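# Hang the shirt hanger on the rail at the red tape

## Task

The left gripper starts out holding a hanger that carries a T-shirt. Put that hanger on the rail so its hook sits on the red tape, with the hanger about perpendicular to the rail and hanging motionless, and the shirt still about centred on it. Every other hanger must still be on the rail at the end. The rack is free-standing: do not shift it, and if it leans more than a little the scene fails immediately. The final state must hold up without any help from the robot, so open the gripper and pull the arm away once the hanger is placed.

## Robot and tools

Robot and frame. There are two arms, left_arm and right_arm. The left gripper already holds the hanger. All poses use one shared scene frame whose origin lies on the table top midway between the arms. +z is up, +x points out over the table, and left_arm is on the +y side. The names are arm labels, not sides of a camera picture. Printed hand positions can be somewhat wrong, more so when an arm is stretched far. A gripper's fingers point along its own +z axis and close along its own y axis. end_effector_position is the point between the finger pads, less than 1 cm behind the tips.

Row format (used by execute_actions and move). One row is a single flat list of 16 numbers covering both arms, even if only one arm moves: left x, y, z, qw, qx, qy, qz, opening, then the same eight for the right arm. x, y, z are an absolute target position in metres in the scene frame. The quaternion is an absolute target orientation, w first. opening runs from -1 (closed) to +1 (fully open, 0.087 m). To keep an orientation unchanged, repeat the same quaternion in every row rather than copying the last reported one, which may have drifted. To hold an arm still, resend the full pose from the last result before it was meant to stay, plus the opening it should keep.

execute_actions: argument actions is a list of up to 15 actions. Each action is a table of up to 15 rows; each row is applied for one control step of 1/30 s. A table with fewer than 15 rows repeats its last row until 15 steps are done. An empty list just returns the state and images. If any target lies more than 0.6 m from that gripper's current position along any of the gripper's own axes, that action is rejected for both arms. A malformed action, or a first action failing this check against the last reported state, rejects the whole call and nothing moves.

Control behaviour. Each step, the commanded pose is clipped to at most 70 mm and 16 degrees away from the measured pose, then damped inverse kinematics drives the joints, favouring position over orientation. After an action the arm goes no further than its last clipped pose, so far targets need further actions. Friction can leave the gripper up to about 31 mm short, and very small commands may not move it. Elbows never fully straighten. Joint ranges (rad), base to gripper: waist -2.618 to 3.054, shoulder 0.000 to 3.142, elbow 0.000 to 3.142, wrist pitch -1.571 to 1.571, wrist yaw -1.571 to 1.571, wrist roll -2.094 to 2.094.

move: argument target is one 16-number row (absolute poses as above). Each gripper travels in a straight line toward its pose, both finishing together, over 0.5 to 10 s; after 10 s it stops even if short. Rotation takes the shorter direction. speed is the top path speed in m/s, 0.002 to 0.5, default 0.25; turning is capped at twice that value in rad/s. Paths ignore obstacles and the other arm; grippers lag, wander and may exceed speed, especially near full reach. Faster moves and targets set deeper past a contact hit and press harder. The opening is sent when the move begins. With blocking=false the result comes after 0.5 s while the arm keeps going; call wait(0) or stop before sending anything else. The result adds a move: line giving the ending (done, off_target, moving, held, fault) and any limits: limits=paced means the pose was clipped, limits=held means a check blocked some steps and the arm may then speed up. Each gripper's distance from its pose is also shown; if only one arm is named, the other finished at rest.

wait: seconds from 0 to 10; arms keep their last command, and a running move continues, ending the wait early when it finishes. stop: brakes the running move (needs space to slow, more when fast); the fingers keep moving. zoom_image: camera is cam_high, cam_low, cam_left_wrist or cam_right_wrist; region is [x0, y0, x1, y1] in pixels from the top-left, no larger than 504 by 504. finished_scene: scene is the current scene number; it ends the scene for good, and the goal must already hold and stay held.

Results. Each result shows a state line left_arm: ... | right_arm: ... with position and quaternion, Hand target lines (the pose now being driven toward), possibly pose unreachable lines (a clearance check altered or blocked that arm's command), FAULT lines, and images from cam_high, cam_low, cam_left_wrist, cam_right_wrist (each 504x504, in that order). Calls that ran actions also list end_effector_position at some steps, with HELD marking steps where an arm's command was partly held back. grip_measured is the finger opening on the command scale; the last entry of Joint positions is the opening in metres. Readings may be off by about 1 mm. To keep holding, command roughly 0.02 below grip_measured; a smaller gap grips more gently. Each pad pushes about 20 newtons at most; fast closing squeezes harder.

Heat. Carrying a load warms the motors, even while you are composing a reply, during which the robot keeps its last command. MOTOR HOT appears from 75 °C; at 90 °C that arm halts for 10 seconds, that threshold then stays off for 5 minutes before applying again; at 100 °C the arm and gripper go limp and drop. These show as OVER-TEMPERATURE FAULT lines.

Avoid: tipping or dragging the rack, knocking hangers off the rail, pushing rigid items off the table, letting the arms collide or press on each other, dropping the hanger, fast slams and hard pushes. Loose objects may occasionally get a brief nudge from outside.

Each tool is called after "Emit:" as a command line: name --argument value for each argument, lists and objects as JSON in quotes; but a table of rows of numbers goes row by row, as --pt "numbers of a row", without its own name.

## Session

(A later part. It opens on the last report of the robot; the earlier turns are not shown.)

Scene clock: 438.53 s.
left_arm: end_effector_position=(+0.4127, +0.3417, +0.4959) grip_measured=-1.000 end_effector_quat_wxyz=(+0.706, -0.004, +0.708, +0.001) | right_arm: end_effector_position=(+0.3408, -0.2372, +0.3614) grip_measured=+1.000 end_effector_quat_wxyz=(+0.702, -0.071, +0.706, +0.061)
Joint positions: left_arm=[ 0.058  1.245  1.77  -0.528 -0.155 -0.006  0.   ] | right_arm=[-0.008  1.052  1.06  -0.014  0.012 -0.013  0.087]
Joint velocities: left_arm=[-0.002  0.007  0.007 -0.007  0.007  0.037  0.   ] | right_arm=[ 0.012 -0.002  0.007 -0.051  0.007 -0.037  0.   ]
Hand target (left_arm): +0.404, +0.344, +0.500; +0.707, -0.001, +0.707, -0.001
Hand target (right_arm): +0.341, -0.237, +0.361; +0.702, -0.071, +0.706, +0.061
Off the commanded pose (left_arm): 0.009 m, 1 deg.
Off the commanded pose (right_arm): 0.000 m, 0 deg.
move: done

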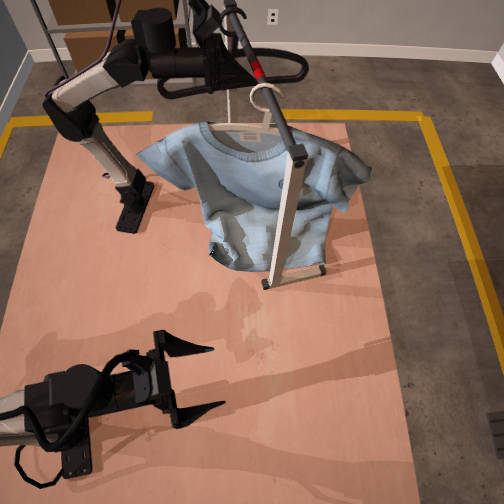

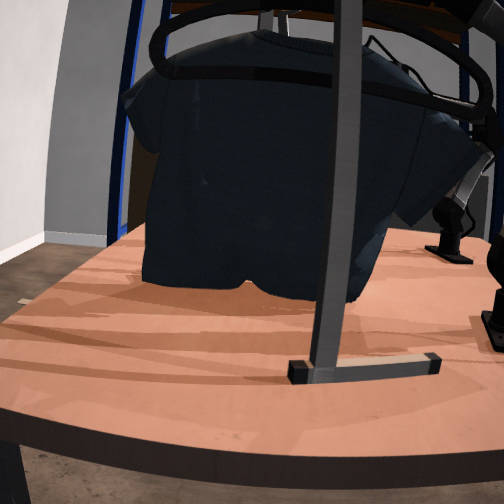

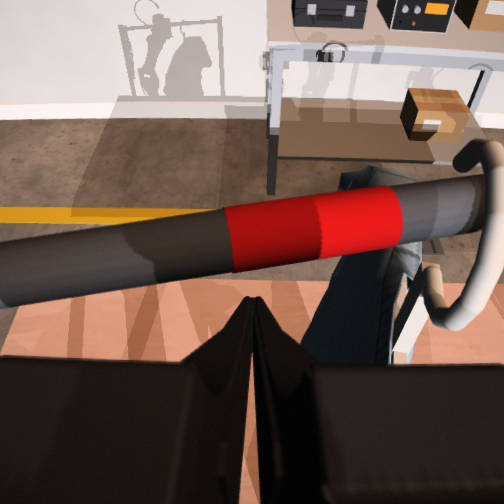

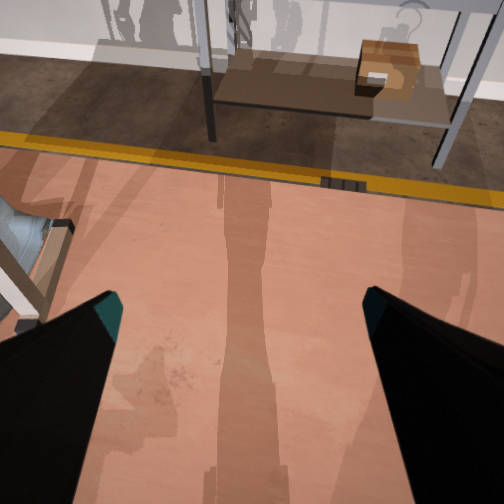

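Emit:
move --target '[0.37,0.33,0.50,0.707,0,0.707,0,1,0.3408,-0.2372,0.3614,0.702,-0.071,0.706,0.061,1]' --speed 0.08

Emit:
move --target '[0.37,0.28,0.50,0.707,0,0.707,0,1,0.3408,-0.2372,0.3614,0.702,-0.071,0.706,0.061,1]' --speed 0.08

Emit:
move --target '[0.45,0.28,0.50,0.707,0,0.707,0,1,0.3408,-0.2372,0.3614,0.702,-0.071,0.706,0.061,1]' --speed 0.05

Scene clock: 446.20 s.
left_arm: end_effector_position=(+0.3734, +0.3304, +0.5125) grip_measured=+0.992 end_effector_quat_wxyz=(+0.719, -0.004, +0.695, -0.005) | right_arm: end_effector_position=(+0.3408, -0.2372, +0.3614) grip_measured=+1.000 end_effector_quat_wxyz=(+0.702, -0.071, +0.706, +0.061)
Joint positions: left_arm=[-0.042  1.156  1.77  -0.578 -0.247 -0.004  0.087] | right_arm=[-0.008  1.052  1.06  -0.014  0.012 -0.013  0.087]
Joint velocities: left_arm=[-0.002  0.002  0.012  0.007  0.081  0.022 -0.   ] | right_arm=[ 0.017  0.007 -0.012 -0.081 -0.022 -0.081  0.   ]
Hand target (left_arm): +0.371, +0.330, +0.500; +0.707, +0.001, +0.707, +0.000
Hand target (right_arm): +0.341, -0.237, +0.361; +0.702, -0.071, +0.706, +0.061
Off the commanded pose (left_arm): 0.013 m, 2 deg.
Off the commanded pose (right_arm): 0.000 m, 0 deg.
move: off_target (left_arm)

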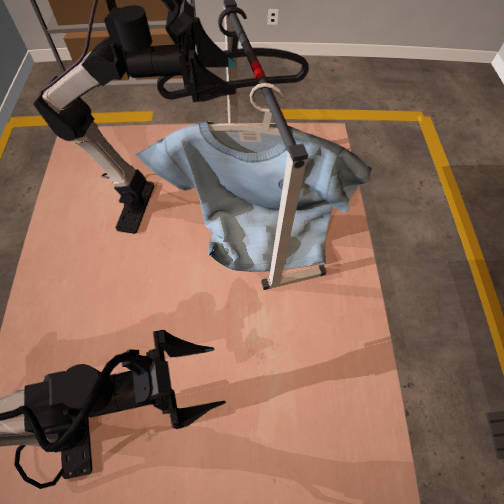

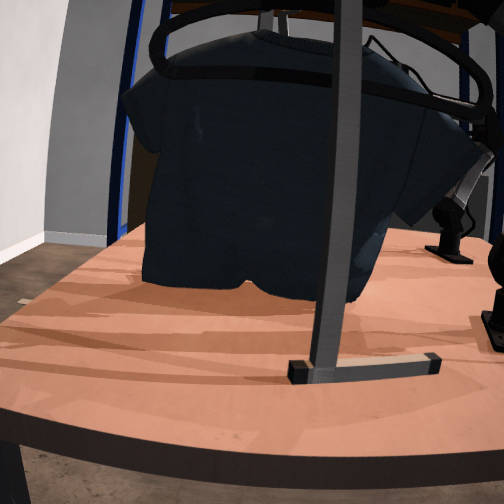

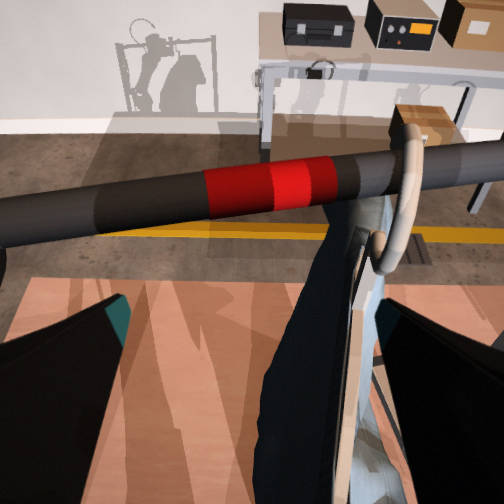

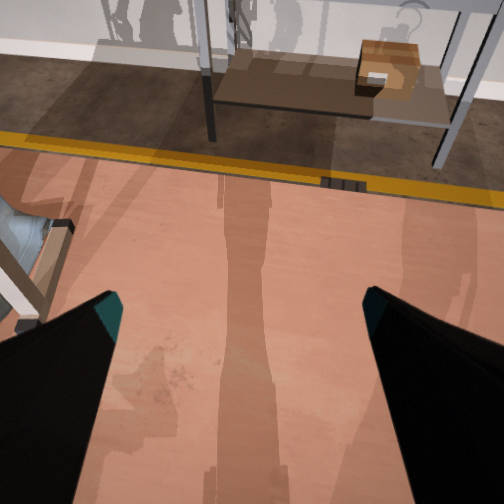

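Scene clock: 447.37 s.
left_arm: end_effector_position=(+0.3645, +0.2856, +0.5058) grip_measured=+0.992 end_effector_quat_wxyz=(+0.712, -0.003, +0.702, -0.005) | right_arm: end_effector_position=(+0.3408, -0.2372, +0.3614) grip_measured=+1.000 end_effector_quat_wxyz=(+0.702, -0.071, +0.706, +0.061)
Joint positions: left_arm=[-0.324  1.178  1.77  -0.576 -0.527 -0.003  0.087] | right_arm=[-0.008  1.052  1.06  -0.014  0.012 -0.013  0.087]
Joint velocities: left_arm=[-0.012  0.007 -0.012 -0.051  0.007  0.037  0.001] | right_arm=[ 0.007 -0.002 -0.007 -0.007  0.007 -0.051  0.   ]
Hand target (left_arm): +0.371, +0.281, +0.500; +0.707, +0.001, +0.707, +0.000
Hand target (right_arm): +0.341, -0.237, +0.361; +0.702, -0.071, +0.706, +0.061
Off the commanded pose (left_arm): 0.010 m, 1 deg.
Off the commanded pose (right_arm): 0.000 m, 0 deg.
move: done

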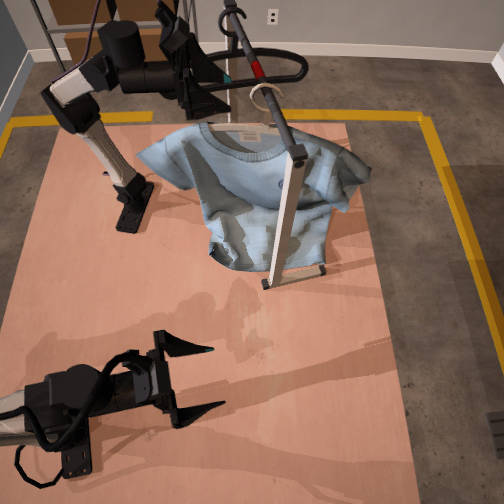

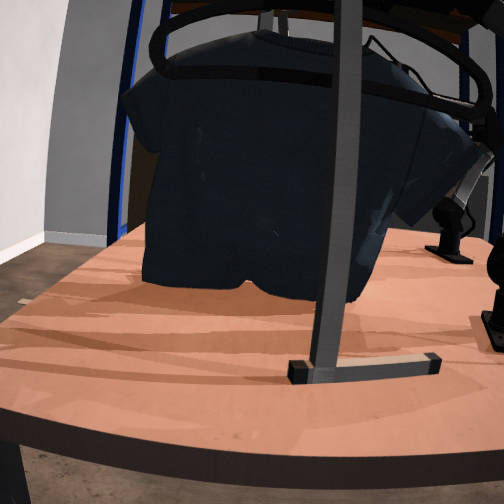

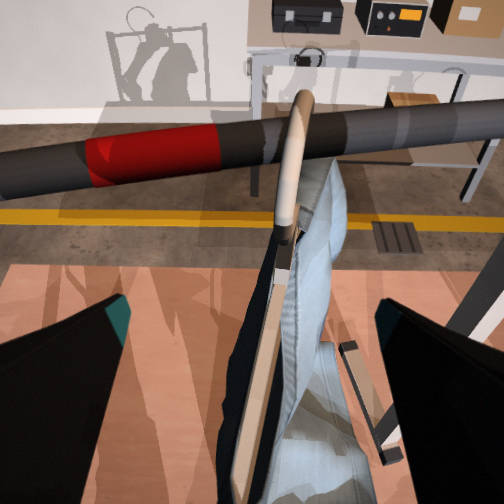

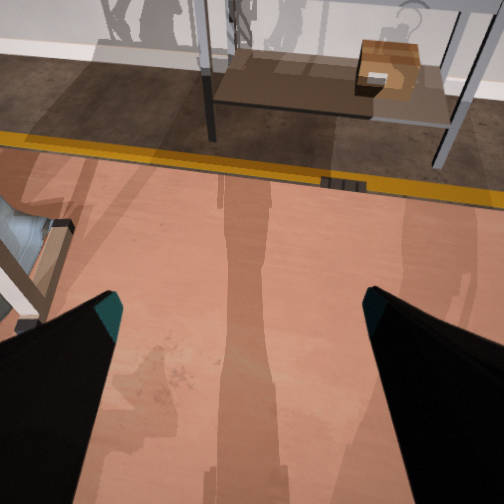

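Scene clock: 449.37 s.
left_arm: end_effector_position=(+0.4364, +0.2848, +0.5006) grip_measured=+0.992 end_effector_quat_wxyz=(+0.705, -0.007, +0.709, +0.004) | right_arm: end_effector_position=(+0.3408, -0.2372, +0.3614) grip_measured=+1.000 end_effector_quat_wxyz=(+0.702, -0.071, +0.706, +0.061)
Joint positions: left_arm=[-0.179  1.382  1.885 -0.509 -0.4   -0.006  0.087] | right_arm=[-0.008  1.052  1.06  -0.014  0.012 -0.013  0.087]
Joint velocities: left_arm=[ 0.002 -0.007 -0.017 -0.022  0.022  0.007  0.   ] | right_arm=[-0.012 -0.017 -0.017 -0.022  0.022  0.022  0.   ]
Hand target (left_arm): +0.449, +0.281, +0.500; +0.707, -0.001, +0.707, -0.000
Hand target (right_arm): +0.341, -0.237, +0.361; +0.702, -0.071, +0.706, +0.061
Off the commanded pose (left_arm): 0.014 m, 1 deg.
Off the commanded pose (right_arm): 0.000 m, 0 deg.
move: off_target (left_arm)

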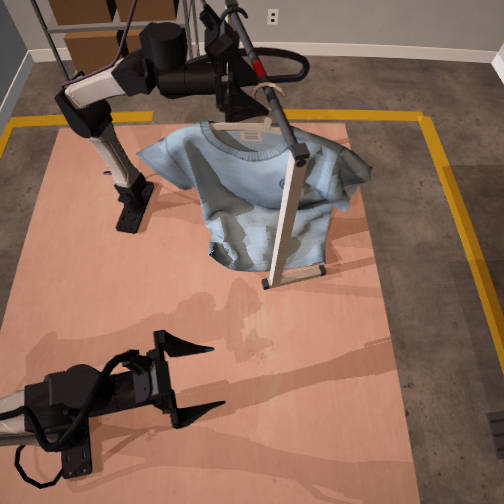

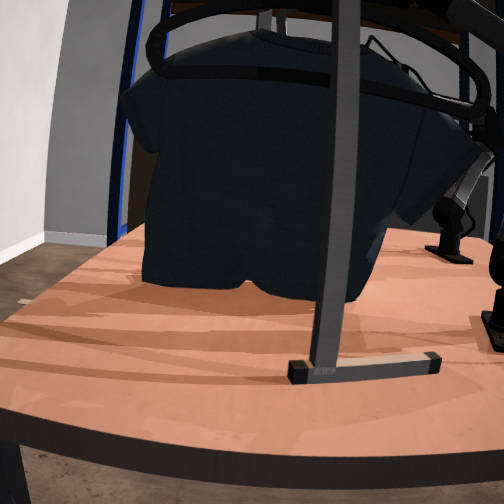

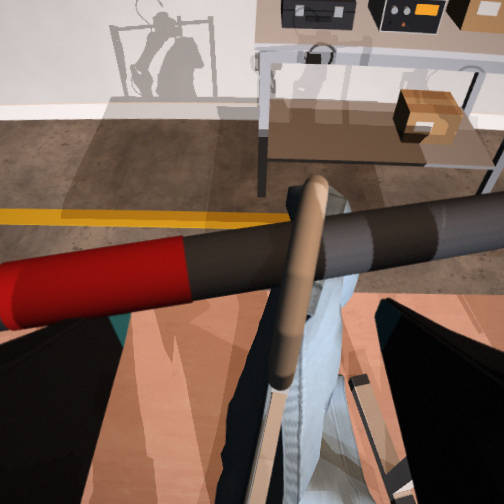

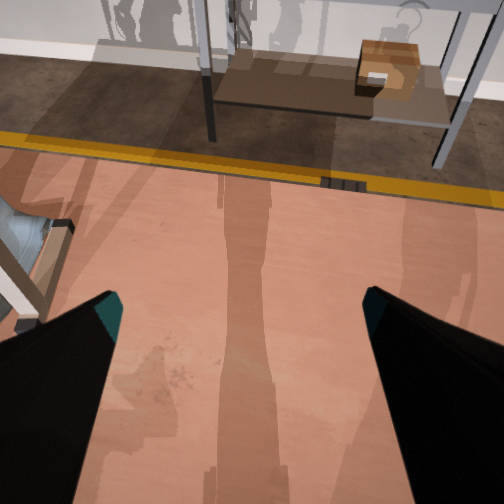

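Emit:
move --target '[0.45,0.283,0.50,0.707,0,0.707,0,-1,0.3408,-0.2372,0.3614,0.702,-0.071,0.706,0.061,1]' --speed 0.04

Scene clock: 456.03 s.
left_arm: end_effector_position=(+0.4395, +0.2844, +0.5004) grip_measured=-0.894 end_effector_quat_wxyz=(+0.706, -0.003, +0.708, +0.000) | right_arm: end_effector_position=(+0.3408, -0.2372, +0.3614) grip_measured=+1.000 end_effector_quat_wxyz=(+0.702, -0.071, +0.706, +0.061)
Joint positions: left_arm=[-0.169  1.387  1.885 -0.502 -0.379 -0.004  0.005] | right_arm=[-0.008  1.052  1.06  -0.014  0.012 -0.013  0.087]
Joint velocities: left_arm=[-0.007  0.002  0.007 -0.037 -0.051 -0.051 -0.001] | right_arm=[ 0.007  0.017 -0.032 -0.007 -0.037  0.051  0.   ]
Hand target (left_arm): +0.450, +0.283, +0.500; +0.707, +0.000, +0.707, -0.000
Hand target (right_arm): +0.341, -0.237, +0.361; +0.702, -0.071, +0.706, +0.061
Off the commanded pose (left_arm): 0.011 m, 0 deg.
Off the commanded pose (right_arm): 0.000 m, 0 deg.
move: off_target (left_arm)

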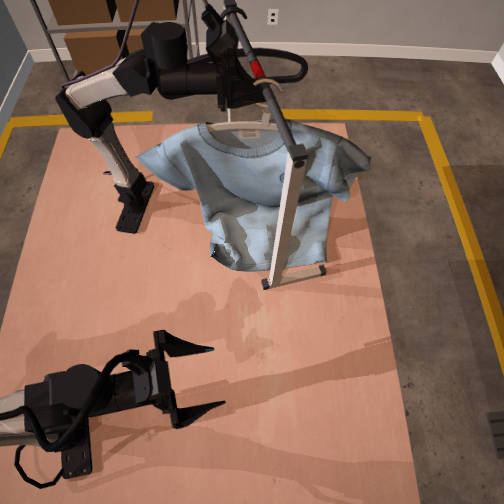

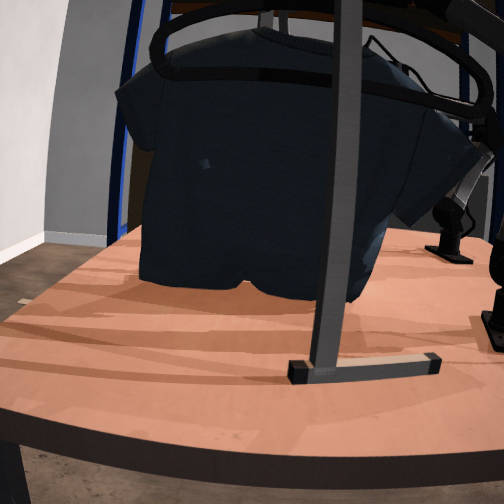

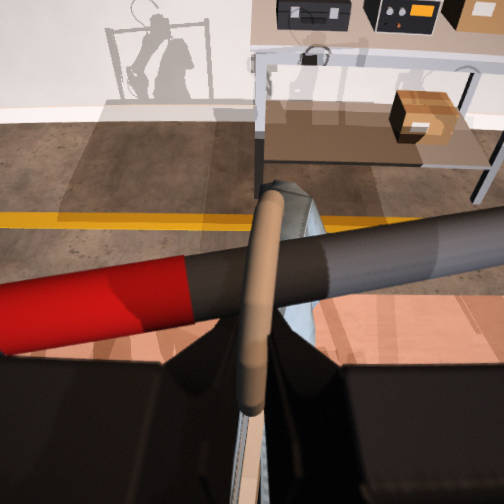

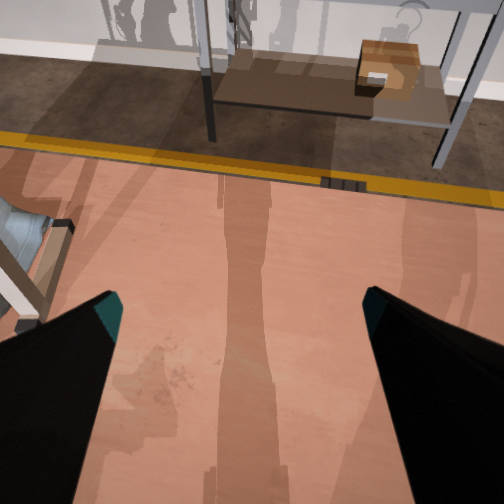

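Got hold of it (grip reads −0.894). I'll lift a little and slide toward +y.

Emit:
move --target '[0.435,0.345,0.515,0.707,0,0.707,0,-1,0.3408,-0.2372,0.3614,0.702,-0.071,0.706,0.061,1]' --speed 0.03

Scene clock: 462.73 s.
left_arm: end_effector_position=(+0.4404, +0.3235, +0.5020) grip_measured=-0.895 end_effector_quat_wxyz=(+0.695, +0.024, +0.718, -0.026) | right_arm: end_effector_position=(+0.3408, -0.2372, +0.3614) grip_measured=+1.000 end_effector_quat_wxyz=(+0.702, -0.071, +0.706, +0.061)
Joint positions: left_arm=[ 0.057  1.379  1.929 -0.583 -0.079 -0.006  0.005] | right_arm=[-0.008  1.052  1.06  -0.014  0.012 -0.013  0.087]
Joint velocities: left_arm=[ 0.012 -0.012  0.002 -0.037  0.066 -0.007  0.   ] | right_arm=[-0.017  0.012  0.007  0.095 -0.022  0.051  0.   ]
Hand target (left_arm): +0.433, +0.344, +0.515; +0.707, -0.001, +0.707, -0.001
Hand target (right_arm): +0.341, -0.237, +0.361; +0.702, -0.071, +0.706, +0.061
Off the commanded pose (left_arm): 0.026 m, 4 deg.
Off the commanded pose (right_arm): 0.000 m, 0 deg.
move: off_target (left_arm)

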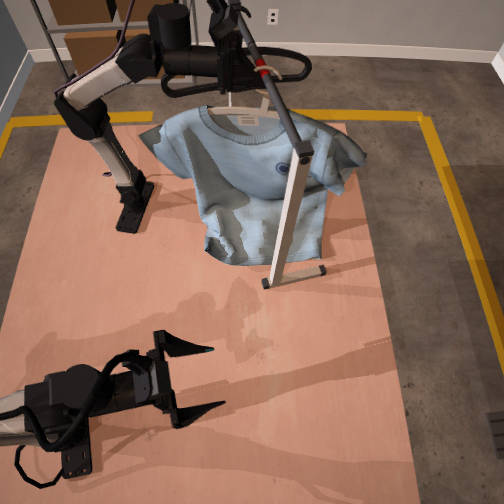

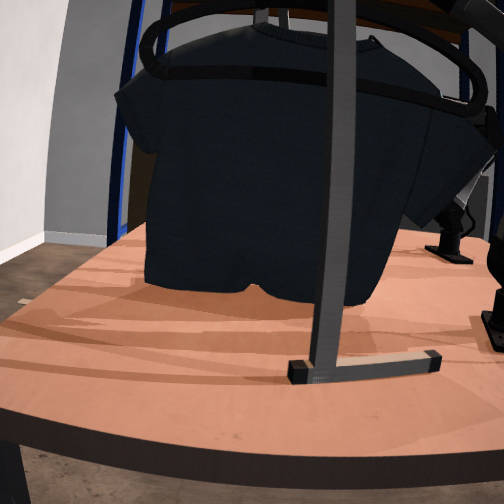

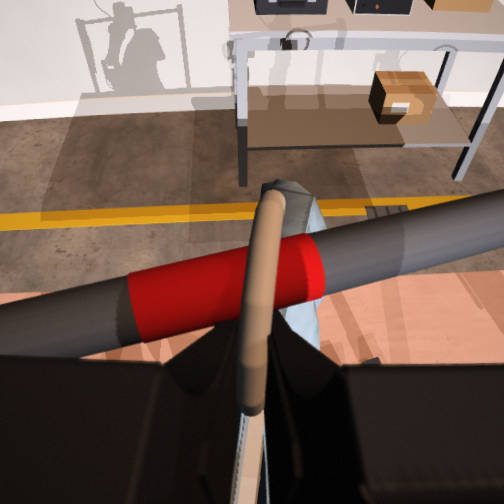

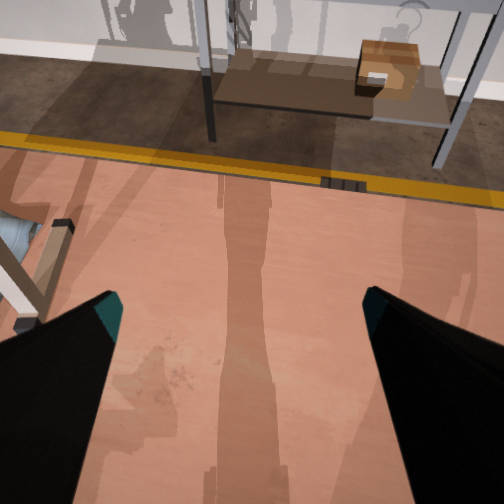

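The hook is on the tape now. I'll let go and move clear.

Emit:
move --target '[0.44,0.325,0.502,0.707,0,0.707,0,1,0.3408,-0.2372,0.3614,0.702,-0.071,0.706,0.061,1]' --speed 0.03

Emit:
move --target '[0.30,0.325,0.50,0.707,0,0.707,0,1,0.3408,-0.2372,0.3614,0.702,-0.071,0.706,0.061,1]' --speed 0.1

Emit:
wait --seconds 4

Emit:
zoom_image --camera "cam_high" --region '[200,30,340,150]'

Scene clock: 470.43 s.
left_arm: end_effector_position=(+0.4387, +0.3170, +0.4961) grip_measured=+0.992 end_effector_quat_wxyz=(+0.694, +0.012, +0.719, -0.018) | right_arm: end_effector_position=(+0.3408, -0.2372, +0.3614) grip_measured=+1.000 end_effector_quat_wxyz=(+0.702, -0.071, +0.706, +0.061)
Joint positions: left_arm=[ 0.006  1.363  1.887 -0.56  -0.159 -0.015  0.087] | right_arm=[-0.008  1.052  1.06  -0.014  0.012 -0.013  0.087]
Joint velocities: left_arm=[-0.012 -0.012 -0.007  0.022 -0.095 -0.007 -0.001] | right_arm=[ 0.007 -0.007 -0.002 -0.081 -0.007 -0.037  0.   ]
Hand target (left_arm): +0.440, +0.325, +0.502; +0.706, +0.000, +0.708, -0.000
Hand target (right_arm): +0.341, -0.237, +0.361; +0.702, -0.071, +0.706, +0.061
Off the commanded pose (left_arm): 0.010 m, 3 deg.
Off the commanded pose (right_arm): 0.000 m, 0 deg.
move: off_target (left_arm)

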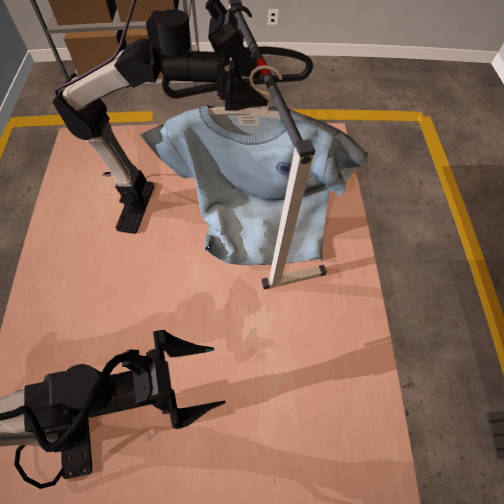

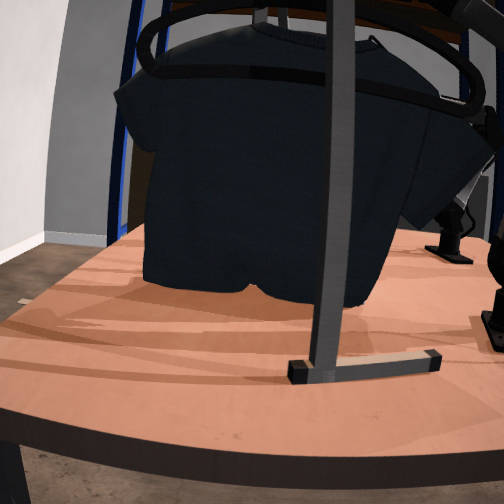

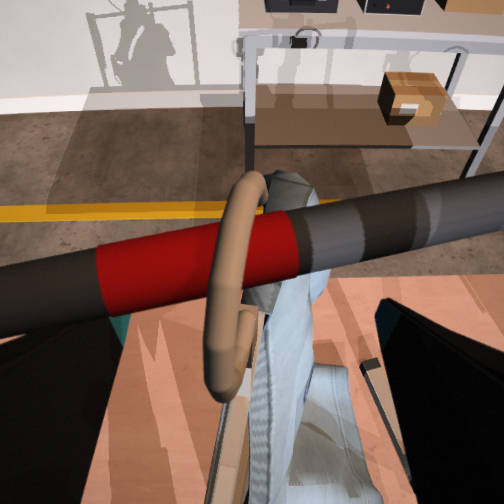

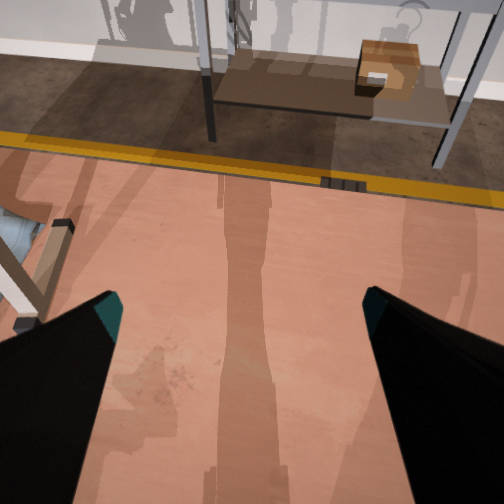

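Scene clock: 472.40 s.
left_arm: end_effector_position=(+0.3038, +0.3228, +0.5103) grip_measured=+0.992 end_effector_quat_wxyz=(+0.717, -0.006, +0.697, -0.008) | right_arm: end_effector_position=(+0.3408, -0.2372, +0.3614) grip_measured=+1.000 end_effector_quat_wxyz=(+0.702, -0.071, +0.706, +0.061)
Joint positions: left_arm=[-0.31   0.995  1.734 -0.705 -0.514 -0.002  0.087] | right_arm=[-0.008  1.052  1.06  -0.014  0.012 -0.013  0.087]
Joint velocities: left_arm=[ 0.002 -0.007 -0.007 -0.037 -0.007  0.037 -0.   ] | right_arm=[-0.007  0.012  0.012 -0.066  0.007  0.051  0.   ]
Hand target (left_arm): +0.301, +0.324, +0.500; +0.708, +0.001, +0.707, +0.001
Hand target (right_arm): +0.341, -0.237, +0.361; +0.702, -0.071, +0.706, +0.061
Off the commanded pose (left_arm): 0.011 m, 2 deg.
Off the commanded pose (right_arm): 0.000 m, 0 deg.
move: off_target (left_arm)

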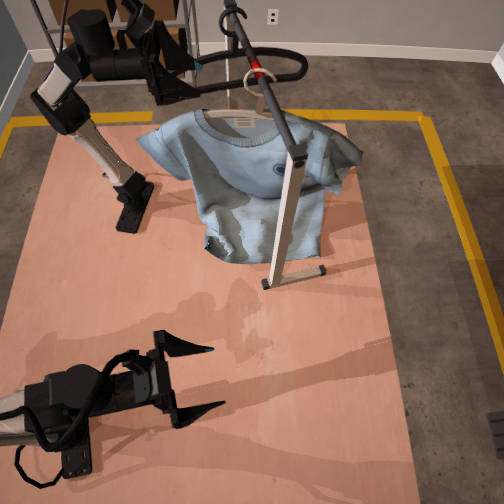

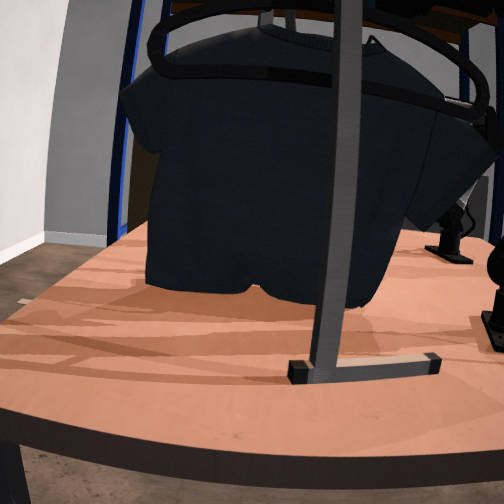

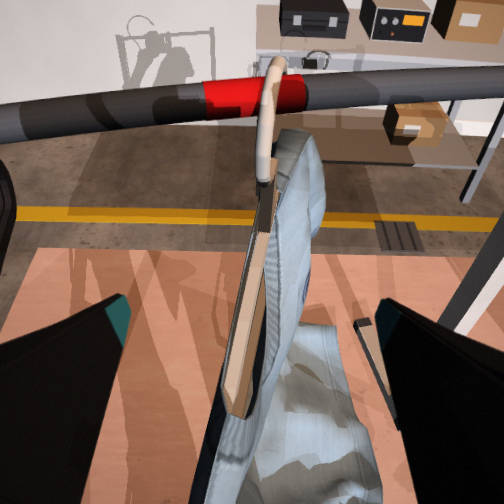

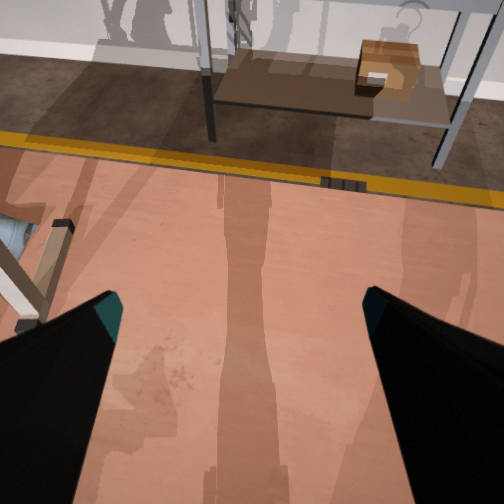

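Scene clock: 476.40 s.
left_arm: end_effector_position=(+0.3038, +0.3233, +0.5102) grip_measured=+0.992 end_effector_quat_wxyz=(+0.717, -0.007, +0.697, -0.007) | right_arm: end_effector_position=(+0.3408, -0.2372, +0.3614) grip_measured=+1.000 end_effector_quat_wxyz=(+0.702, -0.071, +0.706, +0.061)
Joint positions: left_arm=[-0.31   0.995  1.734 -0.705 -0.517 -0.002  0.087] | right_arm=[-0.008  1.052  1.06  -0.014  0.012 -0.013  0.087]
Joint velocities: left_arm=[-0.007  0.012  0.002 -0.095 -0.007  0.051 -0.   ] | right_arm=[-0.002 -0.007  0.012 -0.037 -0.022  0.051  0.   ]
Hand target (left_arm): +0.301, +0.324, +0.500; +0.708, +0.001, +0.707, +0.001
Hand target (right_arm): +0.341, -0.237, +0.361; +0.702, -0.071, +0.706, +0.061
Off the commanded pose (left_arm): 0.011 m, 2 deg.
Off the commanded pose (right_arm): 0.000 m, 0 deg.
wait: 4.00 s; at rest by 0.17 s

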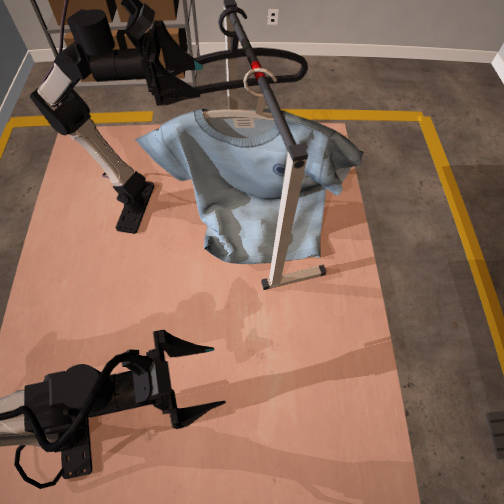

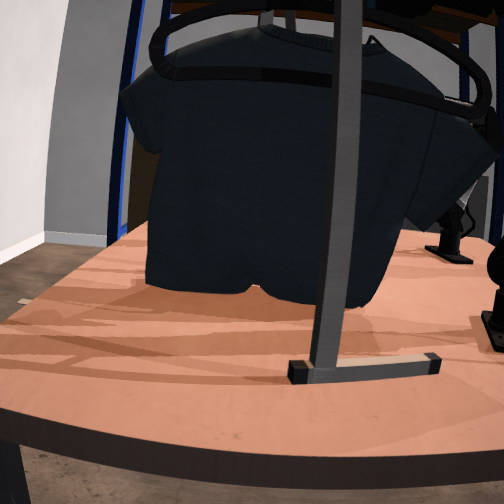

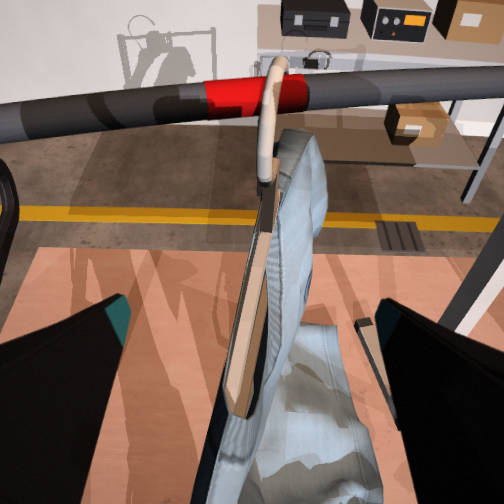

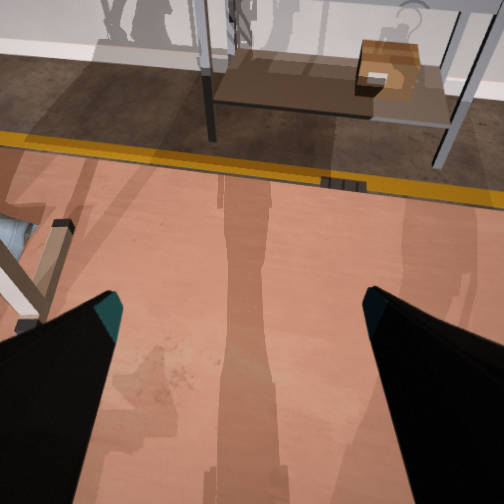

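Region (200, 30, 340, 150) of cam_high's 504x504 image, scaled by 3.600, with more detail than that image has; it fills the top 432 rows of this view, and the rest is white.

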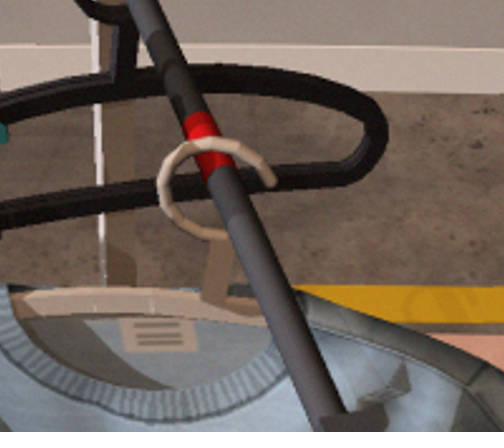

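Emit:
finished_scene --scene 2

The scene is finished: the task was done.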